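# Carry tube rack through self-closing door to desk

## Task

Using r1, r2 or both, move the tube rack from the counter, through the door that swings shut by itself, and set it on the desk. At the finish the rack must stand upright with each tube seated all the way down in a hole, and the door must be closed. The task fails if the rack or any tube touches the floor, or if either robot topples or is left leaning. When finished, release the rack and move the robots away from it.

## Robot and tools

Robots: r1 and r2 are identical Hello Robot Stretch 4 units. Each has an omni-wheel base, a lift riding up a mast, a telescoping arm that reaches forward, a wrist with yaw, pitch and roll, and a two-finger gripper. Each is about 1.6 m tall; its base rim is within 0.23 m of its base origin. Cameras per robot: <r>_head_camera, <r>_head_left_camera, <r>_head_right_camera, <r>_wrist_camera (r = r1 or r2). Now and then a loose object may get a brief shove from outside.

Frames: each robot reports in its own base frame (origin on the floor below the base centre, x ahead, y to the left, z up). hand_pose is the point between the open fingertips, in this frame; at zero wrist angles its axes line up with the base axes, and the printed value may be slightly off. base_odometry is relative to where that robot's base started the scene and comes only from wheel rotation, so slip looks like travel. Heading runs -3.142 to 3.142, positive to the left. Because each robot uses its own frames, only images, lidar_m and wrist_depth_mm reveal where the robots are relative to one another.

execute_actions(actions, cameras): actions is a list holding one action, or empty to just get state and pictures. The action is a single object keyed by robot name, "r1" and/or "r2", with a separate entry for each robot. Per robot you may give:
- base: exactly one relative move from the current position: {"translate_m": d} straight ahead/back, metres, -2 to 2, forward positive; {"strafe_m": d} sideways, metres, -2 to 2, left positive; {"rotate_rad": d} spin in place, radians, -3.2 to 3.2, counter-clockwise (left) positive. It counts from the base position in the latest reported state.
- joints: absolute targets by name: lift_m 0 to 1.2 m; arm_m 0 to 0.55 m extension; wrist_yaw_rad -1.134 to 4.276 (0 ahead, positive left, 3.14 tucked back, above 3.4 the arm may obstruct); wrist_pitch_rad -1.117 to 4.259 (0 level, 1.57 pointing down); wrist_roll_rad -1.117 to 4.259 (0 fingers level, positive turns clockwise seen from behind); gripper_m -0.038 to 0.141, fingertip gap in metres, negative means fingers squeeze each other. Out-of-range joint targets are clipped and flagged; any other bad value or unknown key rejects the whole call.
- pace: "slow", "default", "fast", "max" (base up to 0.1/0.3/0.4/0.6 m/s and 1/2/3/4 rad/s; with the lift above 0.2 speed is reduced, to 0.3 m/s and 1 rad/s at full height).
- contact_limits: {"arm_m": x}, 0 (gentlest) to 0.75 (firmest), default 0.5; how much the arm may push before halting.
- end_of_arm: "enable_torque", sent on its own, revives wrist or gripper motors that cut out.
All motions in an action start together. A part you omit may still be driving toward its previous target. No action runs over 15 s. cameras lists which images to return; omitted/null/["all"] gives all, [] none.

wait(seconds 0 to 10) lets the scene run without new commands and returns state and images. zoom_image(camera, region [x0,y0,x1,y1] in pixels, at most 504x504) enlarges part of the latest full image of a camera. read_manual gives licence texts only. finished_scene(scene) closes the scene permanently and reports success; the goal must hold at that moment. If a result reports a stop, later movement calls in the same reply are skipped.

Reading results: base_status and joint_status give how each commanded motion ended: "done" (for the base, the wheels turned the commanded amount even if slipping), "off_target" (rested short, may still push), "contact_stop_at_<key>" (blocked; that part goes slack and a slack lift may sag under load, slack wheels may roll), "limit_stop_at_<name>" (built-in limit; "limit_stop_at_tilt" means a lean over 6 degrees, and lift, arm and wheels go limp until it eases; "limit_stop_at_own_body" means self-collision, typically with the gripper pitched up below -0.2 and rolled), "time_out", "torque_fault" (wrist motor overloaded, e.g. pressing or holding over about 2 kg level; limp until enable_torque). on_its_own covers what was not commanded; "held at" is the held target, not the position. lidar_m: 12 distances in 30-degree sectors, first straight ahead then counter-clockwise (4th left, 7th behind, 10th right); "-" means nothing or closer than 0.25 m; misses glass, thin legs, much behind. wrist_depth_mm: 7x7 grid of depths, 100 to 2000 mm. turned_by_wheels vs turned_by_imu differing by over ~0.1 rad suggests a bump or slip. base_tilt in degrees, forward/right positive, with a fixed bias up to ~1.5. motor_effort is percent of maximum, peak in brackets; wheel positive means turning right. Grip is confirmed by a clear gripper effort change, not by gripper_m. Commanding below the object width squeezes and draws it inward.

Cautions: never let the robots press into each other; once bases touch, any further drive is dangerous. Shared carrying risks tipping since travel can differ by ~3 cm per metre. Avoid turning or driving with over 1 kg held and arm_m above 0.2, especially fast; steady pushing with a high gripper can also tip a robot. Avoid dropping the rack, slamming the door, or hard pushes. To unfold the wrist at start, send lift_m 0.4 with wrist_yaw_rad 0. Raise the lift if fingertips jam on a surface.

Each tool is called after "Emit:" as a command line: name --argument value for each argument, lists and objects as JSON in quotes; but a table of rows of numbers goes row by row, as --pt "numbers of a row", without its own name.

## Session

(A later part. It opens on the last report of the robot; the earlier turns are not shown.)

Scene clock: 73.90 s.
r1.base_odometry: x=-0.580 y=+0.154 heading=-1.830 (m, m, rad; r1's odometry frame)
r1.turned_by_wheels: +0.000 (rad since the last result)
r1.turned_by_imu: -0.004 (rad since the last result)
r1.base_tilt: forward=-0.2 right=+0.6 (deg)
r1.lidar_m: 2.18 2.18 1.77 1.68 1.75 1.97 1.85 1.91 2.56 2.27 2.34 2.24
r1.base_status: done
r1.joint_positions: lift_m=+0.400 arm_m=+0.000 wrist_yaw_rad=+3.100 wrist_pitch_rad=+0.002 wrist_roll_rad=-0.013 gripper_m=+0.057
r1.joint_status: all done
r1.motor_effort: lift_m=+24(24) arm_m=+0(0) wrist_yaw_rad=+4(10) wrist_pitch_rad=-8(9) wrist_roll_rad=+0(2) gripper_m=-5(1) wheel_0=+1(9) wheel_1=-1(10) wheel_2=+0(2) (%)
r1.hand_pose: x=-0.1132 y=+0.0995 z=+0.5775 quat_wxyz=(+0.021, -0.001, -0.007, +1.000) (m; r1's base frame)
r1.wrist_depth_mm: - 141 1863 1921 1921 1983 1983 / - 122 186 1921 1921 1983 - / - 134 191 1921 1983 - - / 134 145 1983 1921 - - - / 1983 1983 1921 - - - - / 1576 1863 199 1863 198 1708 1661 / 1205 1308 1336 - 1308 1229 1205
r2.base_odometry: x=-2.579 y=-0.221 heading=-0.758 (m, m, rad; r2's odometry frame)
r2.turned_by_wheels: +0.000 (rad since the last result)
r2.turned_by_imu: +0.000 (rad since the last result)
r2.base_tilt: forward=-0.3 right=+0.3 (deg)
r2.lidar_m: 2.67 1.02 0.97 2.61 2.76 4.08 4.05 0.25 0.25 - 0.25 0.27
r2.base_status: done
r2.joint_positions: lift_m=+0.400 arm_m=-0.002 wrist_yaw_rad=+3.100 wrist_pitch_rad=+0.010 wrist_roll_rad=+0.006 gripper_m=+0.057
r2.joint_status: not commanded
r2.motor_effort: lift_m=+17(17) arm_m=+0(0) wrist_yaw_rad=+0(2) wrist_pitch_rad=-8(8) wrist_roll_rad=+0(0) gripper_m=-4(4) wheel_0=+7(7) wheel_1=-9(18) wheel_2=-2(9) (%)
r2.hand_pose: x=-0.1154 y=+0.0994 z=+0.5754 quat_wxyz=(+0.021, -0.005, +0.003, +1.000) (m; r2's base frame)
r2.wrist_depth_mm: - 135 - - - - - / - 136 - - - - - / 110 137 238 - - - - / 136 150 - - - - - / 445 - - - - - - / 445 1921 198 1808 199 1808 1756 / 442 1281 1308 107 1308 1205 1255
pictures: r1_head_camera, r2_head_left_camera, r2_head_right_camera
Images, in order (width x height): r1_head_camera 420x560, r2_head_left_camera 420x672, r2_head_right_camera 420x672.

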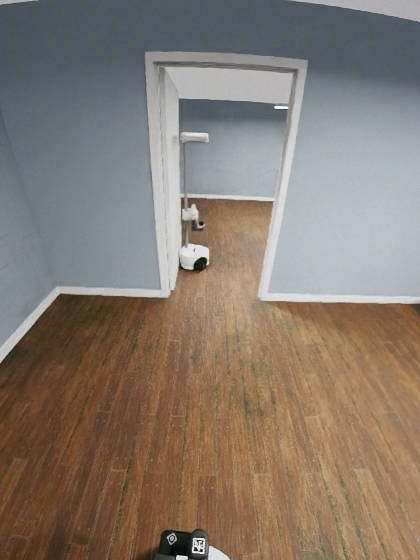

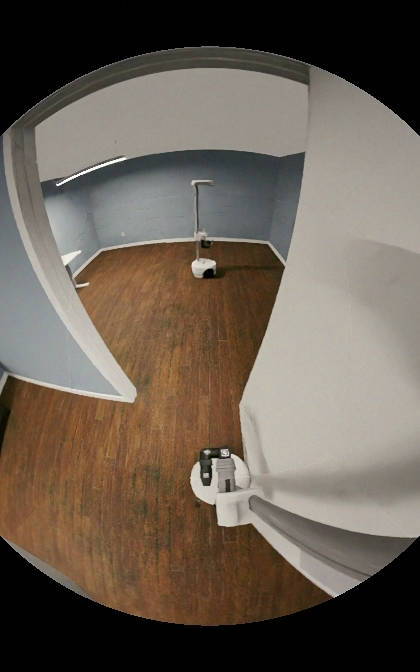

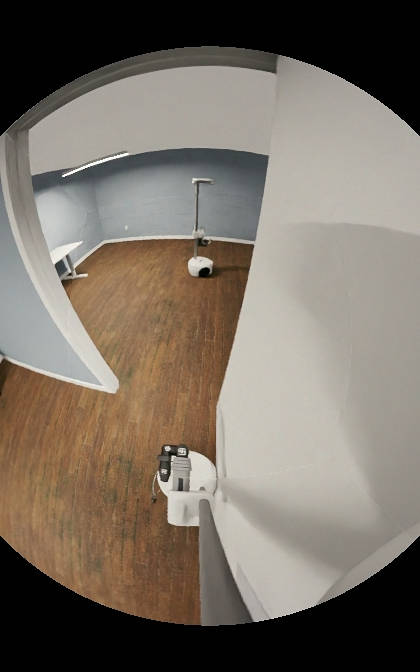

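Emit:
execute_actions --actions '[{"r2":{"base":{"translate_m":-0.12},"pace":"slow"},"r1":{"base":{"translate_m":1.2}}}]' --cameras '[]'

Emit:
execute_actions --actions '[{"r2":{"base":{"strafe_m":-0.25},"pace":"slow"}}]' --cameras '["r2_head_left_camera","r1_head_camera","r1_head_left_camera"]'

Scene clock: 81.30 s.
r1.base_odometry: x=-0.888 y=-1.006 heading=-1.830 (m, m, rad; r1's odometry frame)
r1.turned_by_wheels: +0.000 (rad since the last result)
r1.turned_by_imu: -0.007 (rad since the last result)
r1.base_tilt: forward=-0.2 right=+0.6 (deg)
r1.lidar_m: 1.65 1.04 1.31 1.72 1.80 2.38 3.06 3.13 2.34 2.20 1.41 1.09
r1.base_status: done
r1.joint_positions: lift_m=+0.400 arm_m=+0.000 wrist_yaw_rad=+3.100 wrist_pitch_rad=+0.002 wrist_roll_rad=-0.013 gripper_m=+0.057
r1.joint_status: not commanded
r1.motor_effort: lift_m=+24(24) arm_m=+0(0) wrist_yaw_rad=+4(5) wrist_pitch_rad=-8(8) wrist_roll_rad=+0(2) gripper_m=-5(4) wheel_0=+2(6) wheel_1=+1(5) wheel_2=+2(5) (%)
r1.hand_pose: x=-0.1132 y=+0.0995 z=+0.5775 quat_wxyz=(+0.021, -0.001, -0.007, +1.000) (m; r1's base frame)
r1.wrist_depth_mm: - 142 - - - - - / - 122 185 - - - - / - 134 190 - - - - / 134 145 - - - - - / - - - - - - - / 1618 1863 199 1808 198 1661 1661 / 1205 1308 1336 - 1308 1229 1229
r2.base_odometry: x=-2.666 y=-0.138 heading=-0.758 (m, m, rad; r2's odometry frame)
r2.turned_by_wheels: +0.000 (rad since the last result)
r2.turned_by_imu: +0.003 (rad since the last result)
r2.base_tilt: forward=-0.2 right=+0.3 (deg)
r2.lidar_m: 1.62 1.07 1.13 2.59 2.73 3.94 3.94 0.27 0.25 - 0.25 0.25
r2.base_status: done
r2.joint_positions: lift_m=+0.400 arm_m=-0.002 wrist_yaw_rad=+3.100 wrist_pitch_rad=+0.010 wrist_roll_rad=+0.006 gripper_m=+0.057
r2.joint_status: not commanded
r2.motor_effort: lift_m=+17(17) arm_m=+0(0) wrist_yaw_rad=-2(1) wrist_pitch_rad=-8(8) wrist_roll_rad=+0(0) gripper_m=-6(0) wheel_0=+0(0) wheel_1=-10(13) wheel_2=+5(10) (%)
r2.hand_pose: x=-0.1154 y=+0.0994 z=+0.5754 quat_wxyz=(+0.021, -0.005, +0.003, +1.000) (m; r2's base frame)
r2.wrist_depth_mm: - 135 - - - - - / - 136 - - - - - / 110 137 239 - - - - / 136 150 - - - - - / - - - - - - - / 1983 1921 198 1863 199 1756 1708 / 1366 1255 1336 107 1281 1205 1229
pictures: none
No camera images: the call's "cameras" was empty. Leave "cameras" out to get every camera's image.

Scene clock: 84.27 s.
r1.base_odometry: x=-0.888 y=-1.006 heading=-1.830 (m, m, rad; r1's odometry frame)
r1.turned_by_wheels: +0.000 (rad since the last result)
r1.turned_by_imu: -0.001 (rad since the last result)
r1.base_tilt: forward=-0.2 right=+0.6 (deg)
r1.lidar_m: 1.67 1.05 1.30 1.71 1.79 2.38 3.06 3.14 2.33 2.19 1.40 1.10
r1.base_status: not commanded
r1.joint_positions: lift_m=+0.400 arm_m=+0.000 wrist_yaw_rad=+3.100 wrist_pitch_rad=+0.002 wrist_roll_rad=-0.013 gripper_m=+0.057
r1.joint_status: not commanded
r1.motor_effort: lift_m=+24(24) arm_m=+0(0) wrist_yaw_rad=+3(5) wrist_pitch_rad=-7(9) wrist_roll_rad=+0(1) gripper_m=-3(4) wheel_0=+2(2) wheel_1=+1(1) wheel_2=+2(2) (%)
r1.hand_pose: x=-0.1132 y=+0.0995 z=+0.5775 quat_wxyz=(+0.021, -0.001, -0.007, +1.000) (m; r1's base frame)
r1.wrist_depth_mm: - 141 - - - - - / - 122 186 - - - - / - 134 190 - - - - / 134 145 - - - - - / - - - - - - - / 1576 1863 199 1863 198 1708 1661 / 1229 1308 1336 - 1366 1229 1205
r2.base_odometry: x=-2.787 y=-0.251 heading=-0.714 (m, m, rad; r2's odometry frame)
r2.turned_by_wheels: +0.044 (rad since the last result)
r2.turned_by_imu: +0.072 (rad since the last result)
r2.base_tilt: forward=-0.3 right=+0.3 (deg)
r2.lidar_m: 0.58 1.18 1.22 2.75 3.01 3.88 3.87 0.35 0.25 - 0.25 0.25
r2.base_status: strafe_m contact_stop (by the wheels' count: -0.164 of -0.250)
r2.joint_positions: lift_m=+0.400 arm_m=-0.002 wrist_yaw_rad=+3.100 wrist_pitch_rad=+0.010 wrist_roll_rad=+0.006 gripper_m=+0.057
r2.joint_status: not commanded
r2.on_its_own: the wheels are slack since a contact_stop
r2.motor_effort: lift_m=+17(17) arm_m=+1(0) wrist_yaw_rad=-1(1) wrist_pitch_rad=-7(7) wrist_roll_rad=-1(1) gripper_m=-3(0) wheel_0=+0(31) wheel_1=+0(30) wheel_2=+0(6) (%)
r2.hand_pose: x=-0.1154 y=+0.0993 z=+0.5755 quat_wxyz=(+0.021, -0.005, +0.003, +1.000) (m; r2's base frame)
r2.wrist_depth_mm: - 135 - - - - - / - 136 - - - - - / 110 137 238 - - - - / 136 150 - - - - - / 1921 - - - - - - / 1808 1921 198 1863 199 1756 1708 / 1336 1229 1336 107 1281 1205 1255
pictures: r1_head_camera, r1_head_left_camera, r2_head_left_camera
Images, in order (width x height): r1_head_camera 420x560, r1_head_left_camera 420x672, r2_head_left_camera 420x672.

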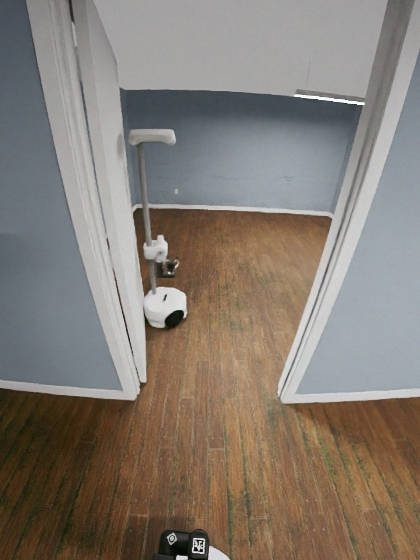

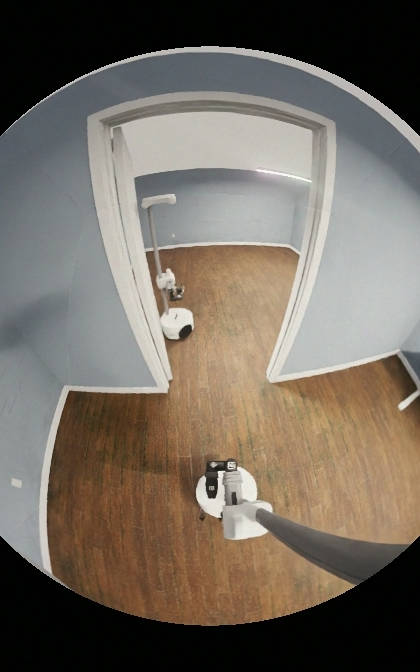

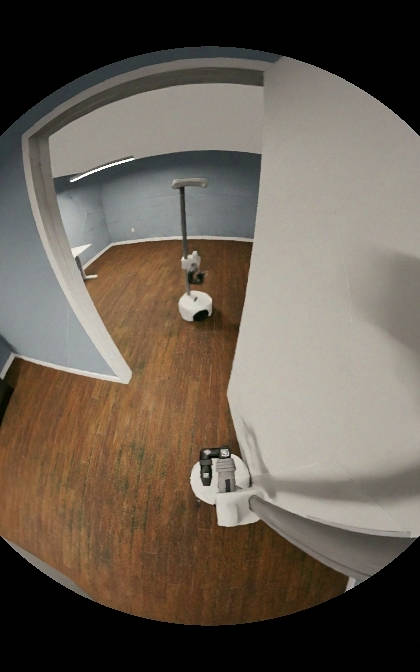

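Emit:
execute_actions --actions '[{"r2":{"base":{"translate_m":-0.08},"pace":"slow"},"r1":{"base":{"strafe_m":-0.18}}}]' --cameras '[]'

Emit:
execute_actions --actions '[{"r1":{"base":{"translate_m":1.25}}}]' --cameras '["r1_head_camera","r1_head_left_camera","r1_head_right_camera"]'

Scene clock: 88.53 s.
r1.base_odometry: x=-1.062 y=-0.960 heading=-1.830 (m, m, rad; r1's odometry frame)
r1.turned_by_wheels: +0.000 (rad since the last result)
r1.turned_by_imu: -0.002 (rad since the last result)
r1.base_tilt: forward=-0.2 right=+0.6 (deg)
r1.lidar_m: 1.89 1.15 1.31 1.89 1.97 2.64 3.05 3.13 2.17 2.03 1.39 1.02
r1.base_status: done
r1.joint_positions: lift_m=+0.400 arm_m=+0.000 wrist_yaw_rad=+3.100 wrist_pitch_rad=+0.002 wrist_roll_rad=-0.013 gripper_m=+0.057
r1.joint_status: not commanded
r1.motor_effort: lift_m=+24(24) arm_m=+0(0) wrist_yaw_rad=+6(3) wrist_pitch_rad=-9(8) wrist_roll_rad=+0(0) gripper_m=-4(4) wheel_0=+1(8) wheel_1=-2(8) wheel_2=+0(3) (%)
r1.hand_pose: x=-0.1132 y=+0.0995 z=+0.5775 quat_wxyz=(+0.021, -0.001, -0.007, +1.000) (m; r1's base frame)
r1.wrist_depth_mm: - 141 - - - - - / - 122 186 - - - - / - 134 190 - - - - / 134 145 - - - - - / - - - - - - - / 1618 1921 199 1863 198 1661 1661 / 1229 1281 1308 - 1308 1229 1205
r2.base_odometry: x=-2.847 y=-0.198 heading=-0.714 (m, m, rad; r2's odometry frame)
r2.turned_by_wheels: +0.000 (rad since the last result)
r2.turned_by_imu: +0.002 (rad since the last result)
r2.base_tilt: forward=-0.2 right=+0.4 (deg)
r2.lidar_m: 0.57 1.25 1.37 2.77 3.02 3.81 3.79 2.33 0.25 - 0.25 0.25
r2.base_status: done
r2.joint_positions: lift_m=+0.400 arm_m=-0.002 wrist_yaw_rad=+3.100 wrist_pitch_rad=+0.010 wrist_roll_rad=+0.006 gripper_m=+0.057
r2.joint_status: not commanded
r2.motor_effort: lift_m=+17(17) arm_m=+0(0) wrist_yaw_rad=+0(2) wrist_pitch_rad=-8(8) wrist_roll_rad=+0(1) gripper_m=-2(2) wheel_0=-1(2) wheel_1=-7(9) wheel_2=+6(8) (%)
r2.hand_pose: x=-0.1154 y=+0.0993 z=+0.5755 quat_wxyz=(+0.021, -0.005, +0.003, +1.000) (m; r2's base frame)
r2.wrist_depth_mm: - 135 - - - - - / - 136 - - - - - / 110 137 238 - - - - / 136 150 - - - - - / 1863 - - - - - - / 1808 1921 198 1808 200 1756 1756 / 1336 1255 1308 107 1281 1182 1229
pictures: none
No camera images: the call's "cameras" was empty. Leave "cameras" out to get every camera's image.

Scene clock: 94.20 s.
r1.base_odometry: x=-1.382 y=-2.168 heading=-1.830 (m, m, rad; r1's odometry frame)
r1.turned_by_wheels: +0.000 (rad since the last result)
r1.turned_by_imu: -0.006 (rad since the last result)
r1.base_tilt: forward=-0.1 right=+0.6 (deg)
r1.lidar_m: 4.45 0.71 0.70 0.63 0.66 2.68 - 4.43 0.34 0.53 2.22 2.95
r1.base_status: done
r1.joint_positions: lift_m=+0.400 arm_m=+0.000 wrist_yaw_rad=+3.100 wrist_pitch_rad=+0.002 wrist_roll_rad=-0.013 gripper_m=+0.057
r1.joint_status: not commanded
r1.motor_effort: lift_m=+24(24) arm_m=+0(0) wrist_yaw_rad=+4(4) wrist_pitch_rad=-7(10) wrist_roll_rad=+0(0) gripper_m=-2(4) wheel_0=+2(5) wheel_1=+1(6) wheel_2=+2(9) (%)
r1.hand_pose: x=-0.1132 y=+0.0995 z=+0.5775 quat_wxyz=(+0.021, -0.001, -0.007, +1.000) (m; r1's base frame)
r1.wrist_depth_mm: - 141 - - - - - / - 122 186 - - - - / - 134 191 - - - - / 134 145 - - - - - / - - - - - - - / 1618 1983 199 1863 198 1661 1661 / 1205 1281 1336 - 1336 1205 1205
r2.base_odometry: x=-2.847 y=-0.198 heading=-0.714 (m, m, rad; r2's odometry frame)
r2.turned_by_wheels: +0.000 (rad since the last result)
r2.turned_by_imu: +0.002 (rad since the last result)
r2.base_tilt: forward=-0.3 right=+0.3 (deg)
r2.lidar_m: 0.57 0.70 0.79 2.78 3.03 3.82 3.79 2.35 0.25 - 0.25 0.25
r2.base_status: not commanded
r2.joint_positions: lift_m=+0.400 arm_m=-0.002 wrist_yaw_rad=+3.100 wrist_pitch_rad=+0.010 wrist_roll_rad=+0.006 gripper_m=+0.057
r2.joint_status: not commanded
r2.motor_effort: lift_m=+17(17) arm_m=+0(0) wrist_yaw_rad=-1(2) wrist_pitch_rad=-7(7) wrist_roll_rad=-1(0) gripper_m=-2(2) wheel_0=-1(0) wheel_1=-7(7) wheel_2=+6(6) (%)
r2.hand_pose: x=-0.1154 y=+0.0993 z=+0.5755 quat_wxyz=(+0.021, -0.005, +0.003, +1.000) (m; r2's base frame)
r2.wrist_depth_mm: - 135 - - - - - / - 136 - - - - - / 110 137 239 - - - - / 136 150 - - - - - / 1921 - - - - - - / 1756 1921 198 1863 199 1808 1756 / 1336 1229 1336 107 1281 1182 1229
pictures: r1_head_camera, r1_head_left_camera, r1_head_right_camera
Images, in order (width x height): r1_head_camera 420x560, r1_head_left_camera 420x672, r1_head_right_camera 420x672.

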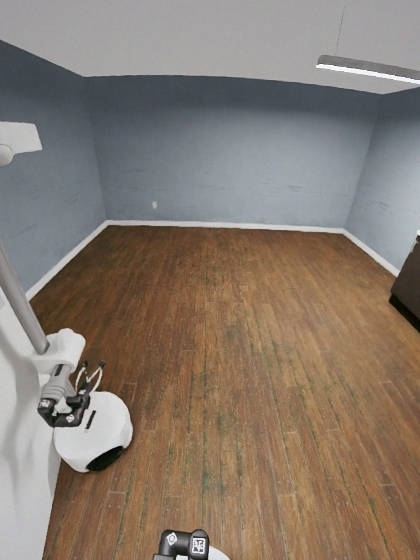

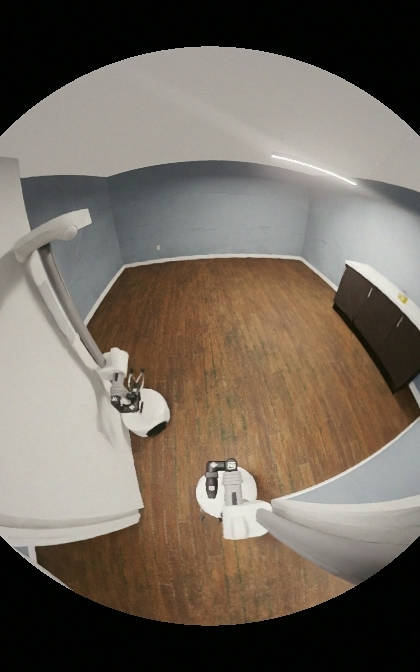

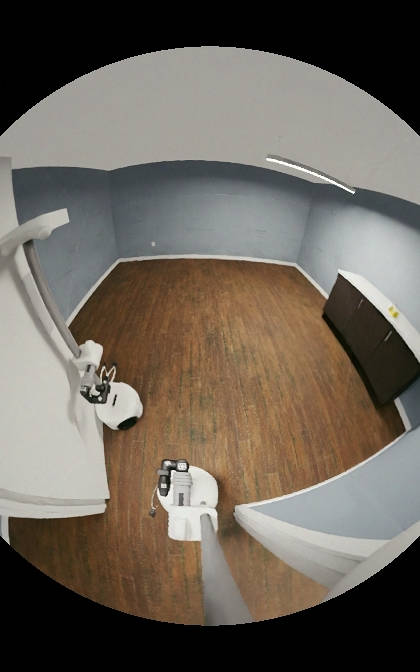

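Emit:
execute_actions --actions '[{"r1":{"base":{"translate_m":0.28}}}]' --cameras '[]'

Emit:
execute_actions --actions '[{"r1":{"base":{"strafe_m":-0.5}}}]' --cameras '[]'

Emit:
execute_actions --actions '[{"r1":{"base":{"translate_m":1.0},"joints":{"lift_m":1.0}}}]' --cameras '[]'

Emit:
execute_actions --actions '[{"r1":{"base":{"rotate_rad":-1.57},"joints":{"wrist_yaw_rad":0}}}]' --cameras '["r1_head_camera","r1_wrist_camera"]'

Scene clock: 98.80 s.
r1.base_odometry: x=-1.454 y=-2.438 heading=-1.830 (m, m, rad; r1's odometry frame)
r1.turned_by_wheels: +0.000 (rad since the last result)
r1.turned_by_imu: -0.003 (rad since the last result)
r1.base_tilt: forward=-0.2 right=+0.6 (deg)
r1.lidar_m: 4.17 0.68 0.54 0.72 0.72 2.76 - 0.53 0.58 1.47 2.22 3.78
r1.base_status: done
r1.joint_positions: lift_m=+0.400 arm_m=+0.000 wrist_yaw_rad=+3.100 wrist_pitch_rad=+0.002 wrist_roll_rad=-0.013 gripper_m=+0.057
r1.joint_status: not commanded
r1.motor_effort: lift_m=+24(24) arm_m=+0(0) wrist_yaw_rad=+5(4) wrist_pitch_rad=-7(8) wrist_roll_rad=+0(1) gripper_m=-5(3) wheel_0=+2(6) wheel_1=+3(7) wheel_2=-1(14) (%)
r1.hand_pose: x=-0.1132 y=+0.0995 z=+0.5775 quat_wxyz=(+0.021, -0.001, -0.007, +1.000) (m; r1's base frame)
r1.wrist_depth_mm: - 141 - - - - - / - 122 186 - - - - / - 134 190 - - - - / 134 145 - - - - - / 615 - - - - - - / 597 1921 199 1863 198 1708 1708 / 597 1281 1336 - 1336 1205 1229
r2.base_odometry: x=-2.847 y=-0.198 heading=-0.714 (m, m, rad; r2's odometry frame)
r2.turned_by_wheels: +0.000 (rad since the last result)
r2.turned_by_imu: +0.002 (rad since the last result)
r2.base_tilt: forward=-0.2 right=+0.4 (deg)
r2.lidar_m: 0.58 0.53 0.53 2.77 3.05 3.78 3.78 2.32 0.25 - 0.25 0.25
r2.base_status: not commanded
r2.joint_positions: lift_m=+0.400 arm_m=-0.002 wrist_yaw_rad=+3.100 wrist_pitch_rad=+0.010 wrist_roll_rad=+0.006 gripper_m=+0.057
r2.joint_status: not commanded
r2.motor_effort: lift_m=+17(17) arm_m=+0(0) wrist_yaw_rad=+1(2) wrist_pitch_rad=-8(7) wrist_roll_rad=-1(0) gripper_m=-3(4) wheel_0=-1(0) wheel_1=-7(7) wheel_2=+6(6) (%)
r2.hand_pose: x=-0.1154 y=+0.0993 z=+0.5755 quat_wxyz=(+0.021, -0.005, +0.003, +1.000) (m; r2's base frame)
r2.wrist_depth_mm: - 135 - - - - - / - 136 - - - - - / 110 137 239 - - - - / 136 150 - - - - - / 1863 - - - - - - / 1756 1921 198 1863 199 1756 1756 / 1336 1255 1336 107 1281 1182 1205
pictures: none
No camera images: the call's "cameras" was empty. Leave "cameras" out to get every camera's image.

Scene clock: 101.80 s.
r1.base_odometry: x=-1.937 y=-2.310 heading=-1.830 (m, m, rad; r1's odometry frame)
r1.turned_by_wheels: +0.000 (rad since the last result)
r1.turned_by_imu: -0.002 (rad since the last result)
r1.base_tilt: forward=-0.2 right=+0.6 (deg)
r1.lidar_m: 4.17 3.66 0.99 1.02 1.19 0.40 0.41 0.41 0.58 1.39 1.68 2.27
r1.base_status: done
r1.joint_positions: lift_m=+0.400 arm_m=+0.000 wrist_yaw_rad=+3.100 wrist_pitch_rad=+0.002 wrist_roll_rad=-0.013 gripper_m=+0.057
r1.joint_status: not commanded
r1.motor_effort: lift_m=+24(24) arm_m=+0(0) wrist_yaw_rad=+6(4) wrist_pitch_rad=-9(8) wrist_roll_rad=-1(0) gripper_m=-3(2) wheel_0=+1(9) wheel_1=-1(11) wheel_2=+0(5) (%)
r1.hand_pose: x=-0.1132 y=+0.0995 z=+0.5775 quat_wxyz=(+0.021, -0.001, -0.007, +1.000) (m; r1's base frame)
r1.wrist_depth_mm: - 141 517 517 - - - / - 122 186 530 - - - / - 134 191 530 - - - / 134 145 535 535 - - - / 525 530 535 530 - - - / 530 530 198 539 198 1708 1708 / 530 535 544 - 1336 1205 1205
r2.base_odometry: x=-2.847 y=-0.198 heading=-0.714 (m, m, rad; r2's odometry frame)
r2.turned_by_wheels: +0.000 (rad since the last result)
r2.turned_by_imu: +0.001 (rad since the last result)
r2.base_tilt: forward=-0.2 right=+0.3 (deg)
r2.lidar_m: 0.57 1.23 1.00 2.78 3.03 3.81 3.78 2.34 0.25 - 0.25 0.25
r2.base_status: not commanded
r2.joint_positions: lift_m=+0.400 arm_m=-0.002 wrist_yaw_rad=+3.100 wrist_pitch_rad=+0.010 wrist_roll_rad=+0.006 gripper_m=+0.057
r2.joint_status: not commanded
r2.motor_effort: lift_m=+17(17) arm_m=+0(0) wrist_yaw_rad=+0(2) wrist_pitch_rad=-7(8) wrist_roll_rad=+0(0) gripper_m=-5(4) wheel_0=+0(0) wheel_1=-7(7) wheel_2=+6(6) (%)
r2.hand_pose: x=-0.1154 y=+0.0993 z=+0.5755 quat_wxyz=(+0.021, -0.005, +0.003, +1.000) (m; r2's base frame)
r2.wrist_depth_mm: - 135 - - - - - / - 136 - - - - - / 110 137 238 - - - - / 136 150 - - - - - / 1921 - - - - - - / 1756 1921 198 1808 199 1808 1756 / 1336 1255 1336 107 1281 1205 1255
pictures: none
No camera images: the call's "cameras" was empty. Leave "cameras" out to get every camera's image.

Scene clock: 106.60 s.
r1.base_odometry: x=-2.193 y=-3.277 heading=-1.829 (m, m, rad; r1's odometry frame)
r1.turned_by_wheels: +0.000 (rad since the last result)
r1.turned_by_imu: -0.005 (rad since the last result)
r1.base_tilt: forward=-0.2 right=+0.6 (deg)
r1.lidar_m: 3.19 3.28 2.64 2.49 1.10 1.71 1.41 1.44 1.70 1.58 1.62 3.02
r1.base_status: done
r1.joint_positions: lift_m=+1.000 arm_m=+0.000 wrist_yaw_rad=+3.100 wrist_pitch_rad=+0.002 wrist_roll_rad=-0.013 gripper_m=+0.057
r1.joint_status: all done
r1.motor_effort: lift_m=+25(29) arm_m=+0(0) wrist_yaw_rad=+4(4) wrist_pitch_rad=-11(6) wrist_roll_rad=-1(1) gripper_m=-3(3) wheel_0=+0(7) wheel_1=+2(7) wheel_2=+1(16) (%)
r1.hand_pose: x=-0.1132 y=+0.0994 z=+1.1774 quat_wxyz=(+0.021, -0.001, -0.007, +1.000) (m; r1's base frame)
r1.wrist_depth_mm: - 141 1499 1499 - - 1464 / - 122 186 1499 - - 1499 / - 135 191 1499 - - 1464 / 134 145 1499 1499 - - 1499 / 1499 1499 1499 1499 - - 1537 / 1537 1499 200 1537 198 - 1537 / 1499 1537 1618 - - - 1537
r2.base_odometry: x=-2.847 y=-0.198 heading=-0.714 (m, m, rad; r2's odometry frame)
r2.turned_by_wheels: +0.000 (rad since the last result)
r2.turned_by_imu: +0.002 (rad since the last result)
r2.base_tilt: forward=-0.2 right=+0.4 (deg)
r2.lidar_m: 0.59 1.26 1.37 1.09 1.07 3.80 3.75 2.34 0.25 - 0.25 0.25
r2.base_status: not commanded
r2.joint_positions: lift_m=+0.400 arm_m=-0.002 wrist_yaw_rad=+3.100 wrist_pitch_rad=+0.010 wrist_roll_rad=+0.006 gripper_m=+0.057
r2.joint_status: not commanded
r2.motor_effort: lift_m=+17(17) arm_m=+0(0) wrist_yaw_rad=-2(2) wrist_pitch_rad=-8(8) wrist_roll_rad=-1(0) gripper_m=-5(3) wheel_0=-1(0) wheel_1=-7(7) wheel_2=+6(6) (%)
r2.hand_pose: x=-0.1154 y=+0.0993 z=+0.5755 quat_wxyz=(+0.021, -0.005, +0.003, +1.000) (m; r2's base frame)
r2.wrist_depth_mm: - 135 - - - - - / - 136 - - - - - / 110 137 239 - - - - / 136 150 - - - - - / 1921 - - - - - - / 1756 1863 198 1808 199 1756 1756 / 1336 1255 1308 107 1255 1182 1229
pictures: none
No camera images: the call's "cameras" was empty. Leave "cameras" out to get every camera's image.

Scene clock: 109.00 s.
r1.base_odometry: x=-2.193 y=-3.277 heading=+2.884 (m, m, rad; r1's odometry frame)
r1.turned_by_wheels: -1.570 (rad since the last result)
r1.turned_by_imu: -1.556 (rad since the last result)
r1.base_tilt: forward=-0.2 right=+0.6 (deg)
r1.lidar_m: 1.58 1.62 3.02 3.21 3.30 2.66 2.51 1.09 1.70 1.39 1.43 1.70
r1.base_status: done
r1.joint_positions: lift_m=+1.000 arm_m=+0.000 wrist_yaw_rad=+0.001 wrist_pitch_rad=+0.002 wrist_roll_rad=-0.013 gripper_m=+0.057
r1.joint_status: all done
r1.motor_effort: lift_m=+24(25) arm_m=+0(0) wrist_yaw_rad=+2(2) wrist_pitch_rad=-9(8) wrist_roll_rad=+0(2) gripper_m=-5(4) wheel_0=+1(7) wheel_1=+3(8) wheel_2=+2(10) (%)
r1.hand_pose: x=+0.4599 y=-0.0872 z=+1.1775 quat_wxyz=(+1.000, -0.007, +0.001, +0.000) (m; r1's base frame)
r1.wrist_depth_mm: 1921 1983 1983 1921 1921 1983 1863 / 1921 1983 1921 1921 1983 1983 1808 / - - - - - - 1863 / - - - - - - 1921 / - 1756 1661 1537 1397 1464 1921 / 1397 1397 199 1397 198 1366 1921 / - 1430 1397 - 1397 1464 1863
r2.base_odometry: x=-2.847 y=-0.198 heading=-0.714 (m, m, rad; r2's odometry frame)
r2.turned_by_wheels: +0.000 (rad since the last result)
r2.turned_by_imu: +0.001 (rad since the last result)
r2.base_tilt: forward=-0.1 right=+0.3 (deg)
r2.lidar_m: 0.56 1.23 1.38 1.08 1.08 3.83 3.78 2.34 0.25 - 0.25 0.25
r2.base_status: not commanded
r2.joint_positions: lift_m=+0.400 arm_m=-0.002 wrist_yaw_rad=+3.100 wrist_pitch_rad=+0.010 wrist_roll_rad=+0.006 gripper_m=+0.057
r2.joint_status: not commanded
r2.motor_effort: lift_m=+17(17) arm_m=+0(0) wrist_yaw_rad=+1(1) wrist_pitch_rad=-8(8) wrist_roll_rad=-1(0) gripper_m=-4(2) wheel_0=+0(0) wheel_1=-7(7) wheel_2=+6(6) (%)
r2.hand_pose: x=-0.1154 y=+0.0993 z=+0.5755 quat_wxyz=(+0.021, -0.005, +0.003, +1.000) (m; r2's base frame)
r2.wrist_depth_mm: - 135 - - - - - / - 136 - - - - - / 110 137 239 - - - - / 136 150 - - - - - / 1863 - - - - - - / 1808 1921 198 1863 199 1756 1708 / 1336 1255 1308 107 1281 1182 1229
pictures: r1_head_camera, r1_wrist_camera
Images, in order (width x height): r1_head_camera 420x560, r1_wrist_camera 616x392.

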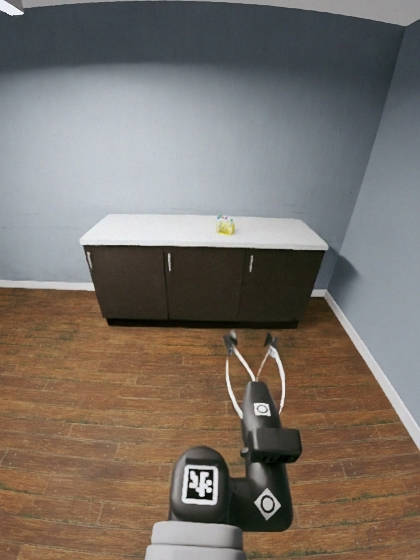

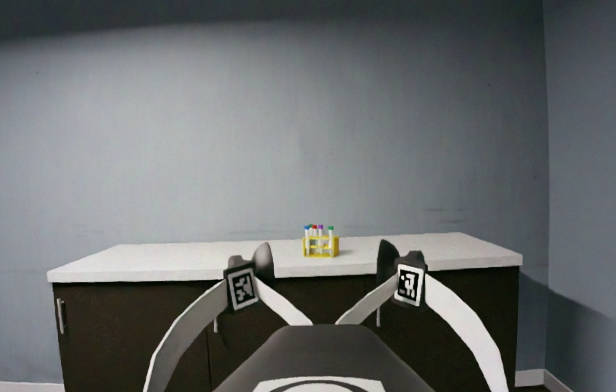

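Emit:
execute_actions --actions '[{"r1":{"base":{"translate_m":0.95},"joints":{"gripper_m":0.14,"wrist_pitch_rad":0.3}}}]' --cameras '["r1_head_camera","r1_wrist_camera"]'

Scene clock: 115.43 s.
r1.base_odometry: x=-3.111 y=-3.036 heading=+2.885 (m, m, rad; r1's odometry frame)
r1.turned_by_wheels: +0.000 (rad since the last result)
r1.turned_by_imu: -0.005 (rad since the last result)
r1.base_tilt: forward=-0.2 right=+0.6 (deg)
r1.lidar_m: 0.64 0.66 0.87 3.25 3.34 3.66 2.00 1.98 1.44 1.33 0.99 0.67
r1.base_status: done
r1.joint_positions: lift_m=+1.000 arm_m=+0.000 wrist_yaw_rad=+0.000 wrist_pitch_rad=+0.302 wrist_roll_rad=-0.013 gripper_m=+0.140
r1.joint_status: all done
r1.motor_effort: lift_m=+24(24) arm_m=+0(0) wrist_yaw_rad=+2(3) wrist_pitch_rad=-6(10) wrist_roll_rad=+1(0) gripper_m=-3(4) wheel_0=+1(5) wheel_1=+1(7) wheel_2=+2(6) (%)
r1.hand_pose: x=+0.4468 y=-0.0873 z=+1.0921 quat_wxyz=(+0.989, -0.007, +0.150, +0.001) (m; r1's base frame)
r1.wrist_depth_mm: 946 960 960 976 976 960 960 / 1008 1008 1008 1025 1025 1008 1025 / 1042 1042 1060 1060 1060 1060 1060 / 976 931 891 627 842 809 798 / 654 654 640 597 603 554 580 / 500 496 496 492 504 500 530 / 544 539 544 - 559 559 569
r2.base_odometry: x=-2.847 y=-0.198 heading=-0.714 (m, m, rad; r2's odometry frame)
r2.turned_by_wheels: +0.000 (rad since the last result)
r2.turned_by_imu: +0.002 (rad since the last result)
r2.base_tilt: forward=-0.2 right=+0.2 (deg)
r2.lidar_m: 0.57 1.24 1.36 1.97 3.02 3.81 3.78 2.33 0.25 - 0.25 0.26
r2.base_status: not commanded
r2.joint_positions: lift_m=+0.400 arm_m=-0.002 wrist_yaw_rad=+3.100 wrist_pitch_rad=+0.010 wrist_roll_rad=+0.006 gripper_m=+0.057
r2.joint_status: not commanded
r2.motor_effort: lift_m=+17(17) arm_m=+0(0) wrist_yaw_rad=-4(1) wrist_pitch_rad=-7(8) wrist_roll_rad=+0(1) gripper_m=-3(3) wheel_0=+0(0) wheel_1=-7(7) wheel_2=+6(6) (%)
r2.hand_pose: x=-0.1154 y=+0.0993 z=+0.5755 quat_wxyz=(+0.021, -0.005, +0.003, +1.000) (m; r2's base frame)
r2.wrist_depth_mm: - 135 - - - - - / - 136 - - - - - / 110 137 239 - - - - / 136 150 - - - - - / 1863 - - - - - - / 1808 1921 198 1808 199 1756 1756 / 1336 1255 1308 107 1281 1182 1229
pictures: r1_head_camera, r1_wrist_camera
Images, in order (width x height): r1_head_camera 420x560, r1_wrist_camera 616x392.

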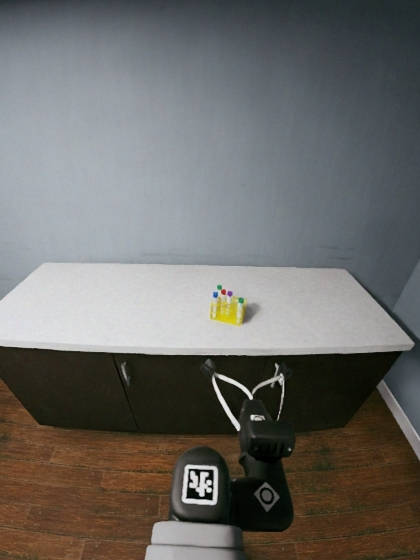

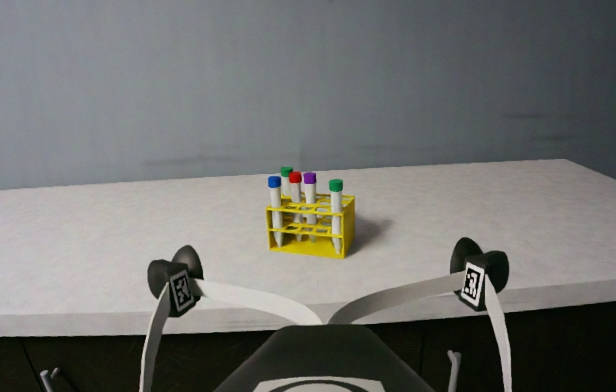

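Emit:
zoom_image --camera "r1_wrist_camera" --region '[230,140,390,270]'

Emit:
zoom_image --camera "r1_head_camera" --region '[180,270,280,340]'

Region (230, 140, 390, 270) of r1_wrist_camera's 616x392 image, scaled by 3.150; it fills the top 410 rows of this view, and the rest is white.

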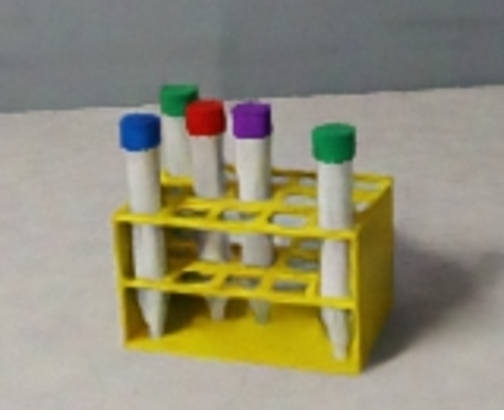

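Region (180, 270, 280, 340) of r1_head_camera's 420x560 image, scaled by 5.040, with more detail than that image has; it fills the top 353 rows of this view, and the rest is white.

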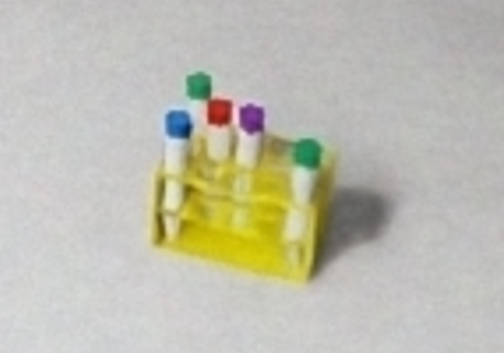

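Emit:
execute_actions --actions '[{"r1":{"base":{"rotate_rad":-0.27},"joints":{"lift_m":0.9}}}]' --cameras '[]'

Emit:
execute_actions --actions '[{"r1":{"base":{"strafe_m":0.227},"joints":{"arm_m":0.1,"wrist_pitch_rad":0.15}}}]' --cameras '["r1_wrist_camera","r1_head_camera"]'

Scene clock: 123.50 s.
r1.base_odometry: x=-3.111 y=-3.036 heading=+2.615 (m, m, rad; r1's odometry frame)
r1.turned_by_wheels: -0.270 (rad since the last result)
r1.turned_by_imu: -0.269 (rad since the last result)
r1.base_tilt: forward=-0.1 right=+0.6 (deg)
r1.lidar_m: 0.65 0.65 0.74 2.39 3.24 3.68 3.45 1.97 1.63 1.36 1.36 0.79
r1.base_status: done
r1.joint_positions: lift_m=+0.900 arm_m=+0.000 wrist_yaw_rad=+0.000 wrist_pitch_rad=+0.302 wrist_roll_rad=-0.013 gripper_m=+0.140
r1.joint_status: all done
r1.motor_effort: lift_m=+16(23) arm_m=+0(0) wrist_yaw_rad=+3(2) wrist_pitch_rad=-7(5) wrist_roll_rad=+1(0) gripper_m=+1(1) wheel_0=+1(6) wheel_1=+3(6) wheel_2=+1(7) (%)
r1.hand_pose: x=+0.4468 y=-0.0873 z=+0.9928 quat_wxyz=(+0.989, -0.007, +0.150, +0.001) (m; r1's base frame)
r1.wrist_depth_mm: 878 917 991 1060 1118 1205 1205 / 904 946 1025 1098 1160 1255 1255 / 946 960 1008 976 917 891 1205 / 647 585 591 591 569 609 668 / 445 466 496 554 603 627 723 / 473 492 535 544 615 676 788 / 492 525 569 - 691 750 1281
r2.base_odometry: x=-2.847 y=-0.198 heading=-0.714 (m, m, rad; r2's odometry frame)
r2.turned_by_wheels: +0.000 (rad since the last result)
r2.turned_by_imu: +0.002 (rad since the last result)
r2.base_tilt: forward=-0.2 right=+0.3 (deg)
r2.lidar_m: 0.58 1.26 1.37 1.96 3.00 3.80 3.78 2.34 0.25 - 0.25 0.25
r2.base_status: not commanded
r2.joint_positions: lift_m=+0.400 arm_m=-0.002 wrist_yaw_rad=+3.100 wrist_pitch_rad=+0.010 wrist_roll_rad=+0.006 gripper_m=+0.057
r2.joint_status: not commanded
r2.motor_effort: lift_m=+17(17) arm_m=+0(0) wrist_yaw_rad=-2(0) wrist_pitch_rad=-7(8) wrist_roll_rad=+0(0) gripper_m=-4(5) wheel_0=-1(0) wheel_1=-7(7) wheel_2=+6(6) (%)
r2.hand_pose: x=-0.1154 y=+0.0993 z=+0.5755 quat_wxyz=(+0.021, -0.005, +0.003, +1.000) (m; r2's base frame)
r2.wrist_depth_mm: - 135 - - - - - / - 136 - - - - - / 110 137 239 - - - - / 136 150 - - - - - / 1863 - - - - - - / 1808 1921 198 1808 199 1756 1708 / 1336 1255 1336 107 1281 1182 1255
pictures: none
No camera images: the call's "cameras" was empty. Leave "cameras" out to get every camera's image.

Scene clock: 125.57 s.
r1.base_odometry: x=-3.226 y=-3.232 heading=+2.615 (m, m, rad; r1's odometry frame)
r1.turned_by_wheels: +0.000 (rad since the last result)
r1.turned_by_imu: -0.001 (rad since the last result)
r1.base_tilt: forward=-0.2 right=+0.7 (deg)
r1.lidar_m: 0.57 0.56 0.65 2.25 3.02 3.44 3.53 2.09 1.86 1.58 1.58 0.72
r1.base_status: done
r1.joint_positions: lift_m=+0.900 arm_m=+0.099 wrist_yaw_rad=+0.000 wrist_pitch_rad=+0.153 wrist_roll_rad=-0.013 gripper_m=+0.140
r1.joint_status: all done
r1.motor_effort: lift_m=+16(16) arm_m=+7(9) wrist_yaw_rad=+4(3) wrist_pitch_rad=-9(14) wrist_roll_rad=+1(1) gripper_m=-1(0) wheel_0=+0(8) wheel_1=-1(10) wheel_2=+0(1) (%)
r1.hand_pose: x=+0.5547 y=-0.0874 z=+1.0348 quat_wxyz=(+0.997, -0.007, +0.076, +0.001) (m; r1's base frame)
r1.wrist_depth_mm: 768 798 866 917 976 1060 1098 / 788 831 891 931 1008 1098 1138 / 809 842 904 976 1025 1098 1182 / 842 866 931 904 1008 946 917 / 661 654 627 484 591 525 564 / 449 418 394 410 379 392 430 / 345 340 355 - 377 430 473
r2.base_odometry: x=-2.847 y=-0.198 heading=-0.714 (m, m, rad; r2's odometry frame)
r2.turned_by_wheels: +0.000 (rad since the last result)
r2.turned_by_imu: +0.001 (rad since the last result)
r2.base_tilt: forward=-0.2 right=+0.5 (deg)
r2.lidar_m: 0.58 1.26 1.35 2.08 2.18 3.82 3.79 2.33 0.25 - 0.25 0.25
r2.base_status: not commanded
r2.joint_positions: lift_m=+0.400 arm_m=-0.002 wrist_yaw_rad=+3.100 wrist_pitch_rad=+0.010 wrist_roll_rad=+0.006 gripper_m=+0.057
r2.joint_status: not commanded
r2.motor_effort: lift_m=+17(17) arm_m=+0(0) wrist_yaw_rad=-1(0) wrist_pitch_rad=-7(8) wrist_roll_rad=+0(1) gripper_m=-6(3) wheel_0=-1(0) wheel_1=-7(7) wheel_2=+6(6) (%)
r2.hand_pose: x=-0.1154 y=+0.0993 z=+0.5755 quat_wxyz=(+0.021, -0.005, +0.003, +1.000) (m; r2's base frame)
r2.wrist_depth_mm: - 135 - - - - - / - 136 - - - - - / 110 137 239 - - - - / 136 150 - - - - - / 1863 - - - - - - / 1756 1921 198 1863 199 1756 1756 / 1366 1255 1336 107 1281 1182 1229
pictures: r1_head_camera, r1_wrist_camera
Images, in order (width x height): r1_head_camera 420x560, r1_wrist_camera 616x392.

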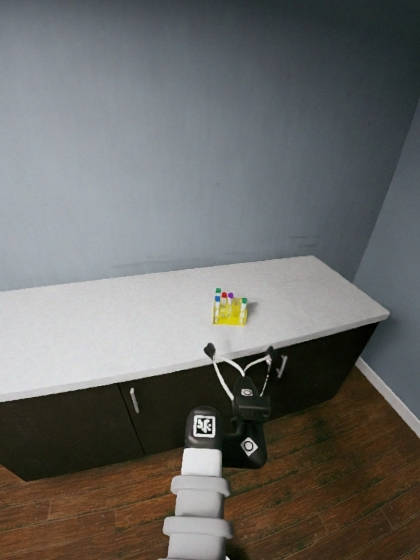

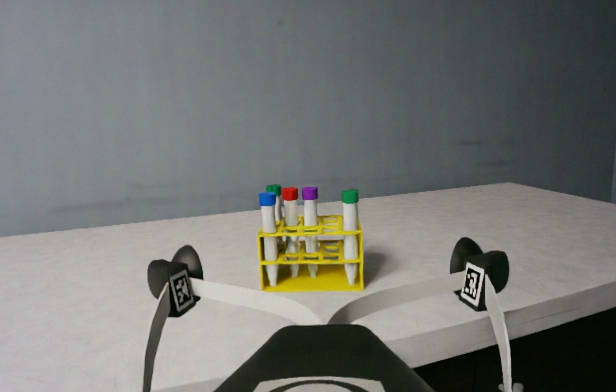

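Emit:
execute_actions --actions '[{"r1":{"base":{"strafe_m":0.006},"joints":{"lift_m":0.82,"arm_m":0.2,"gripper_m":0.141}}}]' --cameras '["r1_wrist_camera","r1_head_camera"]'

Scene clock: 131.03 s.
r1.base_odometry: x=-3.229 y=-3.237 heading=+2.615 (m, m, rad; r1's odometry frame)
r1.turned_by_wheels: +0.000 (rad since the last result)
r1.turned_by_imu: -0.002 (rad since the last result)
r1.base_tilt: forward=-0.1 right=+0.6 (deg)
r1.lidar_m: 0.57 0.55 0.65 2.25 3.02 3.42 3.54 2.10 1.90 1.58 1.57 0.72
r1.base_status: done
r1.joint_positions: lift_m=+0.820 arm_m=+0.199 wrist_yaw_rad=+0.000 wrist_pitch_rad=+0.152 wrist_roll_rad=-0.013 gripper_m=+0.141
r1.joint_status: all done
r1.motor_effort: lift_m=+16(15) arm_m=+7(11) wrist_yaw_rad=+3(3) wrist_pitch_rad=-8(9) wrist_roll_rad=-1(0) gripper_m=+0(0) wheel_0=+2(7) wheel_1=-2(7) wheel_2=+0(1) (%)
r1.hand_pose: x=+0.6547 y=-0.0874 z=+0.9548 quat_wxyz=(+0.997, -0.007, +0.076, +0.001) (m; r1's base frame)
r1.wrist_depth_mm: 691 732 778 820 866 946 1008 / 707 741 788 831 878 960 1042 / 723 759 798 854 931 991 1060 / 732 723 603 389 544 591 569 / 413 404 362 377 368 336 347 / 278 260 245 243 249 259 285 / 215 211 220 - 253 298 330
r2.base_odometry: x=-2.847 y=-0.198 heading=-0.714 (m, m, rad; r2's odometry frame)
r2.turned_by_wheels: +0.000 (rad since the last result)
r2.turned_by_imu: +0.002 (rad since the last result)
r2.base_tilt: forward=-0.2 right=+0.3 (deg)
r2.lidar_m: 0.56 1.26 1.35 2.10 2.16 3.82 3.77 2.34 0.25 - 0.25 0.26
r2.base_status: not commanded
r2.joint_positions: lift_m=+0.400 arm_m=-0.002 wrist_yaw_rad=+3.100 wrist_pitch_rad=+0.010 wrist_roll_rad=+0.006 gripper_m=+0.057
r2.joint_status: not commanded
r2.motor_effort: lift_m=+17(17) arm_m=+0(0) wrist_yaw_rad=-3(1) wrist_pitch_rad=-8(7) wrist_roll_rad=+0(1) gripper_m=-4(2) wheel_0=+0(0) wheel_1=-7(7) wheel_2=+6(6) (%)
r2.hand_pose: x=-0.1154 y=+0.0993 z=+0.5755 quat_wxyz=(+0.021, -0.005, +0.003, +1.000) (m; r2's base frame)
r2.wrist_depth_mm: - 135 - - - - - / - 136 - - - - - / 110 137 239 - - - - / 136 150 - - - - - / 1921 - - - - - - / 1808 1921 198 1808 200 1808 1708 / 1366 1255 1308 107 1281 1182 1229
pictures: r1_head_camera, r1_wrist_camera
Images, in order (width x height): r1_head_camera 420x560, r1_wrist_camera 616x392.

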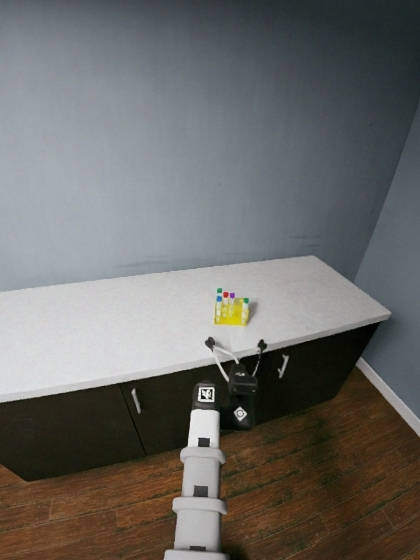

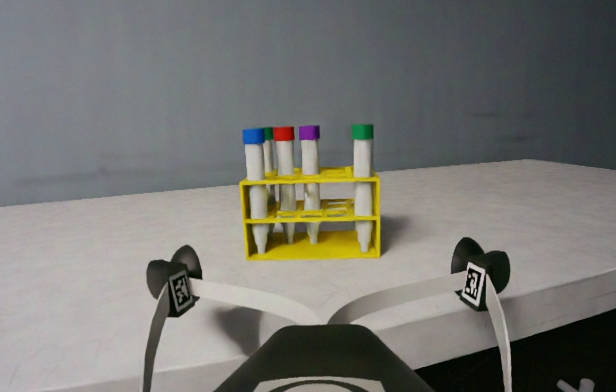

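Emit:
execute_actions --actions '[{"r1":{"joints":{"arm_m":0.31},"pace":"slow","contact_limits":{"arm_m":0.2}}}]' --cameras '["r1_wrist_camera","r1_head_camera"]'

Scene clock: 134.93 s.
r1.base_odometry: x=-3.229 y=-3.237 heading=+2.615 (m, m, rad; r1's odometry frame)
r1.turned_by_wheels: +0.000 (rad since the last result)
r1.turned_by_imu: -0.002 (rad since the last result)
r1.base_tilt: forward=-0.2 right=+0.6 (deg)
r1.lidar_m: 0.58 0.57 0.66 2.27 3.02 3.41 3.53 2.10 1.90 1.58 1.58 0.68
r1.base_status: not commanded
r1.joint_positions: lift_m=+0.820 arm_m=+0.309 wrist_yaw_rad=+0.000 wrist_pitch_rad=+0.152 wrist_roll_rad=-0.013 gripper_m=+0.141
r1.joint_status: all done
r1.motor_effort: lift_m=+16(16) arm_m=+8(8) wrist_yaw_rad=+3(4) wrist_pitch_rad=-9(8) wrist_roll_rad=+0(2) gripper_m=-3(0) wheel_0=+2(2) wheel_1=-2(2) wheel_2=+0(0) (%)
r1.contact_limits: arm_m 0.2
r1.hand_pose: x=+0.7647 y=-0.0874 z=+0.9548 quat_wxyz=(+0.997, -0.007, +0.076, +0.001) (m; r1's base frame)
r1.wrist_depth_mm: 603 640 676 723 768 820 878 / 621 654 699 741 788 842 917 / 627 676 699 750 798 866 931 / 647 668 307 276 480 591 569 / 407 402 260 279 283 336 347 / 277 259 243 242 236 230 248 / 214 210 219 - 211 203 201
r2.base_odometry: x=-2.847 y=-0.198 heading=-0.714 (m, m, rad; r2's odometry frame)
r2.turned_by_wheels: +0.000 (rad since the last result)
r2.turned_by_imu: +0.001 (rad since the last result)
r2.base_tilt: forward=-0.2 right=+0.3 (deg)
r2.lidar_m: 0.57 1.27 1.37 2.09 2.20 3.82 3.79 2.36 0.25 - 0.25 0.25
r2.base_status: not commanded
r2.joint_positions: lift_m=+0.400 arm_m=-0.002 wrist_yaw_rad=+3.100 wrist_pitch_rad=+0.010 wrist_roll_rad=+0.006 gripper_m=+0.057
r2.joint_status: not commanded
r2.motor_effort: lift_m=+17(17) arm_m=+0(0) wrist_yaw_rad=-2(1) wrist_pitch_rad=-8(7) wrist_roll_rad=+0(0) gripper_m=-4(6) wheel_0=+0(0) wheel_1=-7(7) wheel_2=+6(6) (%)
r2.hand_pose: x=-0.1154 y=+0.0993 z=+0.5755 quat_wxyz=(+0.021, -0.005, +0.003, +1.000) (m; r2's base frame)
r2.wrist_depth_mm: - 135 - - - - - / - 136 - - - - - / 110 137 238 - - - - / 136 150 - - - - - / 1863 - - - - - - / 1756 1921 198 1808 199 1808 1756 / 1366 1255 1336 107 1281 1182 1255
pictures: r1_head_camera, r1_wrist_camera
Images, in order (width x height): r1_head_camera 420x560, r1_wrist_camera 616x392.

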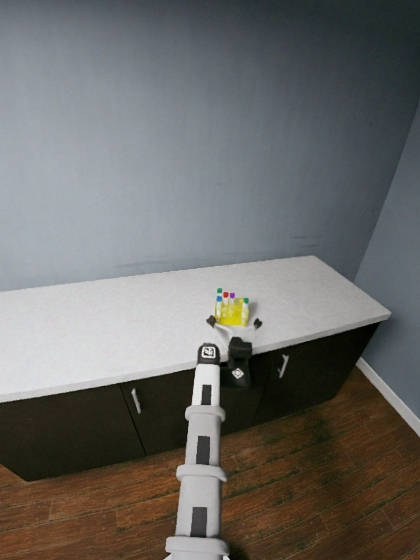

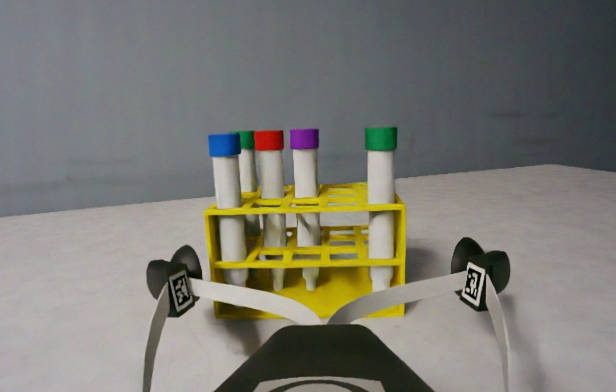

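Emit:
execute_actions --actions '[{"r1":{"base":{"strafe_m":0.015},"pace":"slow"}}]' --cameras '[]'

Emit:
execute_actions --actions '[{"r1":{"joints":{"arm_m":0.36},"pace":"slow","contact_limits":{"arm_m":0.2}}}]' --cameras '["r1_wrist_camera","r1_head_camera"]'

Scene clock: 138.17 s.
r1.base_odometry: x=-3.236 y=-3.250 heading=+2.615 (m, m, rad; r1's odometry frame)
r1.turned_by_wheels: +0.000 (rad since the last result)
r1.turned_by_imu: -0.001 (rad since the last result)
r1.base_tilt: forward=-0.1 right=+0.6 (deg)
r1.lidar_m: 0.56 0.56 0.63 2.28 3.01 3.39 3.54 2.10 1.92 1.60 1.59 0.68
r1.base_status: done
r1.joint_positions: lift_m=+0.820 arm_m=+0.309 wrist_yaw_rad=+0.000 wrist_pitch_rad=+0.152 wrist_roll_rad=-0.013 gripper_m=+0.141
r1.joint_status: not commanded
r1.motor_effort: lift_m=+16(16) arm_m=+8(8) wrist_yaw_rad=+4(4) wrist_pitch_rad=-8(9) wrist_roll_rad=-1(0) gripper_m=+1(2) wheel_0=-2(7) wheel_1=+2(6) wheel_2=+0(4) (%)
r1.hand_pose: x=+0.7647 y=-0.0874 z=+0.9548 quat_wxyz=(+0.997, -0.007, +0.076, +0.001) (m; r1's base frame)
r1.wrist_depth_mm: 597 627 676 715 759 820 878 / 621 647 691 723 778 842 891 / 634 661 699 723 798 854 931 / 640 661 597 273 268 591 574 / 410 402 254 278 254 325 347 / 278 260 244 242 236 230 249 / 214 210 220 - 211 204 201
r2.base_odometry: x=-2.847 y=-0.198 heading=-0.714 (m, m, rad; r2's odometry frame)
r2.turned_by_wheels: +0.000 (rad since the last result)
r2.turned_by_imu: +0.001 (rad since the last result)
r2.base_tilt: forward=-0.3 right=+0.2 (deg)
r2.lidar_m: 0.58 1.23 1.40 2.11 2.17 3.82 3.76 2.33 0.25 - 0.25 0.25
r2.base_status: not commanded
r2.joint_positions: lift_m=+0.400 arm_m=-0.002 wrist_yaw_rad=+3.100 wrist_pitch_rad=+0.010 wrist_roll_rad=+0.006 gripper_m=+0.057
r2.joint_status: not commanded
r2.motor_effort: lift_m=+17(17) arm_m=+0(0) wrist_yaw_rad=-3(3) wrist_pitch_rad=-8(7) wrist_roll_rad=+0(0) gripper_m=-2(3) wheel_0=-1(0) wheel_1=-7(7) wheel_2=+6(6) (%)
r2.hand_pose: x=-0.1154 y=+0.0993 z=+0.5755 quat_wxyz=(+0.021, -0.005, +0.003, +1.000) (m; r2's base frame)
r2.wrist_depth_mm: - 135 - - - - - / - 136 - - - - - / 110 137 239 - - - - / 136 150 - - - - - / 1863 - - - - - - / 1808 1921 198 1863 199 1808 1708 / 1336 1255 1308 107 1281 1182 1229
pictures: none
No camera images: the call's "cameras" was empty. Leave "cameras" out to get every camera's image.

Scene clock: 139.87 s.
r1.base_odometry: x=-3.236 y=-3.250 heading=+2.615 (m, m, rad; r1's odometry frame)
r1.turned_by_wheels: +0.000 (rad since the last result)
r1.turned_by_imu: -0.001 (rad since the last result)
r1.base_tilt: forward=-0.2 right=+0.6 (deg)
r1.lidar_m: 0.58 0.56 0.65 2.28 3.01 3.42 3.54 2.10 1.90 1.60 1.59 0.69
r1.base_status: not commanded
r1.joint_positions: lift_m=+0.820 arm_m=+0.359 wrist_yaw_rad=+0.000 wrist_pitch_rad=+0.152 wrist_roll_rad=-0.013 gripper_m=+0.141
r1.joint_status: all done
r1.motor_effort: lift_m=+16(16) arm_m=+8(7) wrist_yaw_rad=+4(4) wrist_pitch_rad=-7(8) wrist_roll_rad=+1(0) gripper_m=-2(0) wheel_0=-1(1) wheel_1=+2(2) wheel_2=+0(0) (%)
r1.contact_limits: arm_m 0.2
r1.hand_pose: x=+0.8147 y=-0.0874 z=+0.9548 quat_wxyz=(+0.997, -0.007, +0.076, +0.001) (m; r1's base frame)
r1.wrist_depth_mm: 564 597 634 668 715 768 809 / 569 609 640 683 741 778 831 / 585 621 647 683 741 809 866 / 609 627 250 224 213 591 569 / 407 402 213 229 204 215 343 / 278 260 208 197 206 225 248 / 214 209 212 - 206 199 200
r2.base_odometry: x=-2.847 y=-0.198 heading=-0.714 (m, m, rad; r2's odometry frame)
r2.turned_by_wheels: +0.000 (rad since the last result)
r2.turned_by_imu: +0.001 (rad since the last result)
r2.base_tilt: forward=-0.3 right=+0.2 (deg)
r2.lidar_m: 0.59 1.25 1.38 2.10 2.16 3.81 3.80 2.33 0.25 - 0.25 0.25
r2.base_status: not commanded
r2.joint_positions: lift_m=+0.400 arm_m=-0.002 wrist_yaw_rad=+3.100 wrist_pitch_rad=+0.010 wrist_roll_rad=+0.006 gripper_m=+0.057
r2.joint_status: not commanded
r2.motor_effort: lift_m=+17(17) arm_m=+0(0) wrist_yaw_rad=-2(2) wrist_pitch_rad=-7(7) wrist_roll_rad=+0(0) gripper_m=-5(5) wheel_0=+0(1) wheel_1=-7(7) wheel_2=+6(6) (%)
r2.hand_pose: x=-0.1154 y=+0.0993 z=+0.5755 quat_wxyz=(+0.021, -0.005, +0.003, +1.000) (m; r2's base frame)
r2.wrist_depth_mm: - 135 - - - - - / - 136 - - - - - / 110 137 239 - - - - / 136 150 - - - - - / 1921 - - - - - - / 1808 1921 198 1863 199 1756 1708 / 1336 1255 1336 107 1281 1182 1229
pictures: r1_head_camera, r1_wrist_camera
Images, in order (width x height): r1_head_camera 420x560, r1_wrist_camera 616x392.

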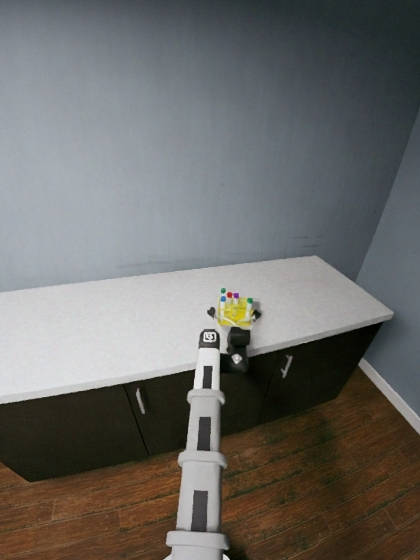

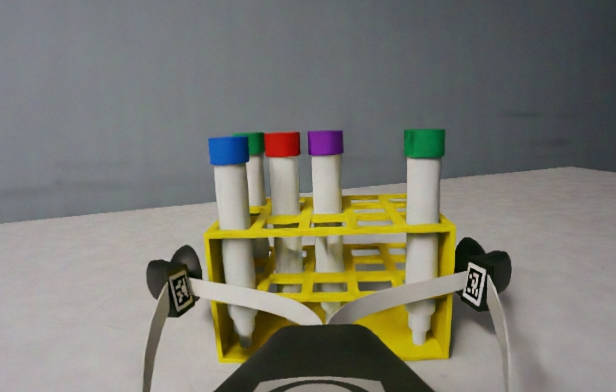

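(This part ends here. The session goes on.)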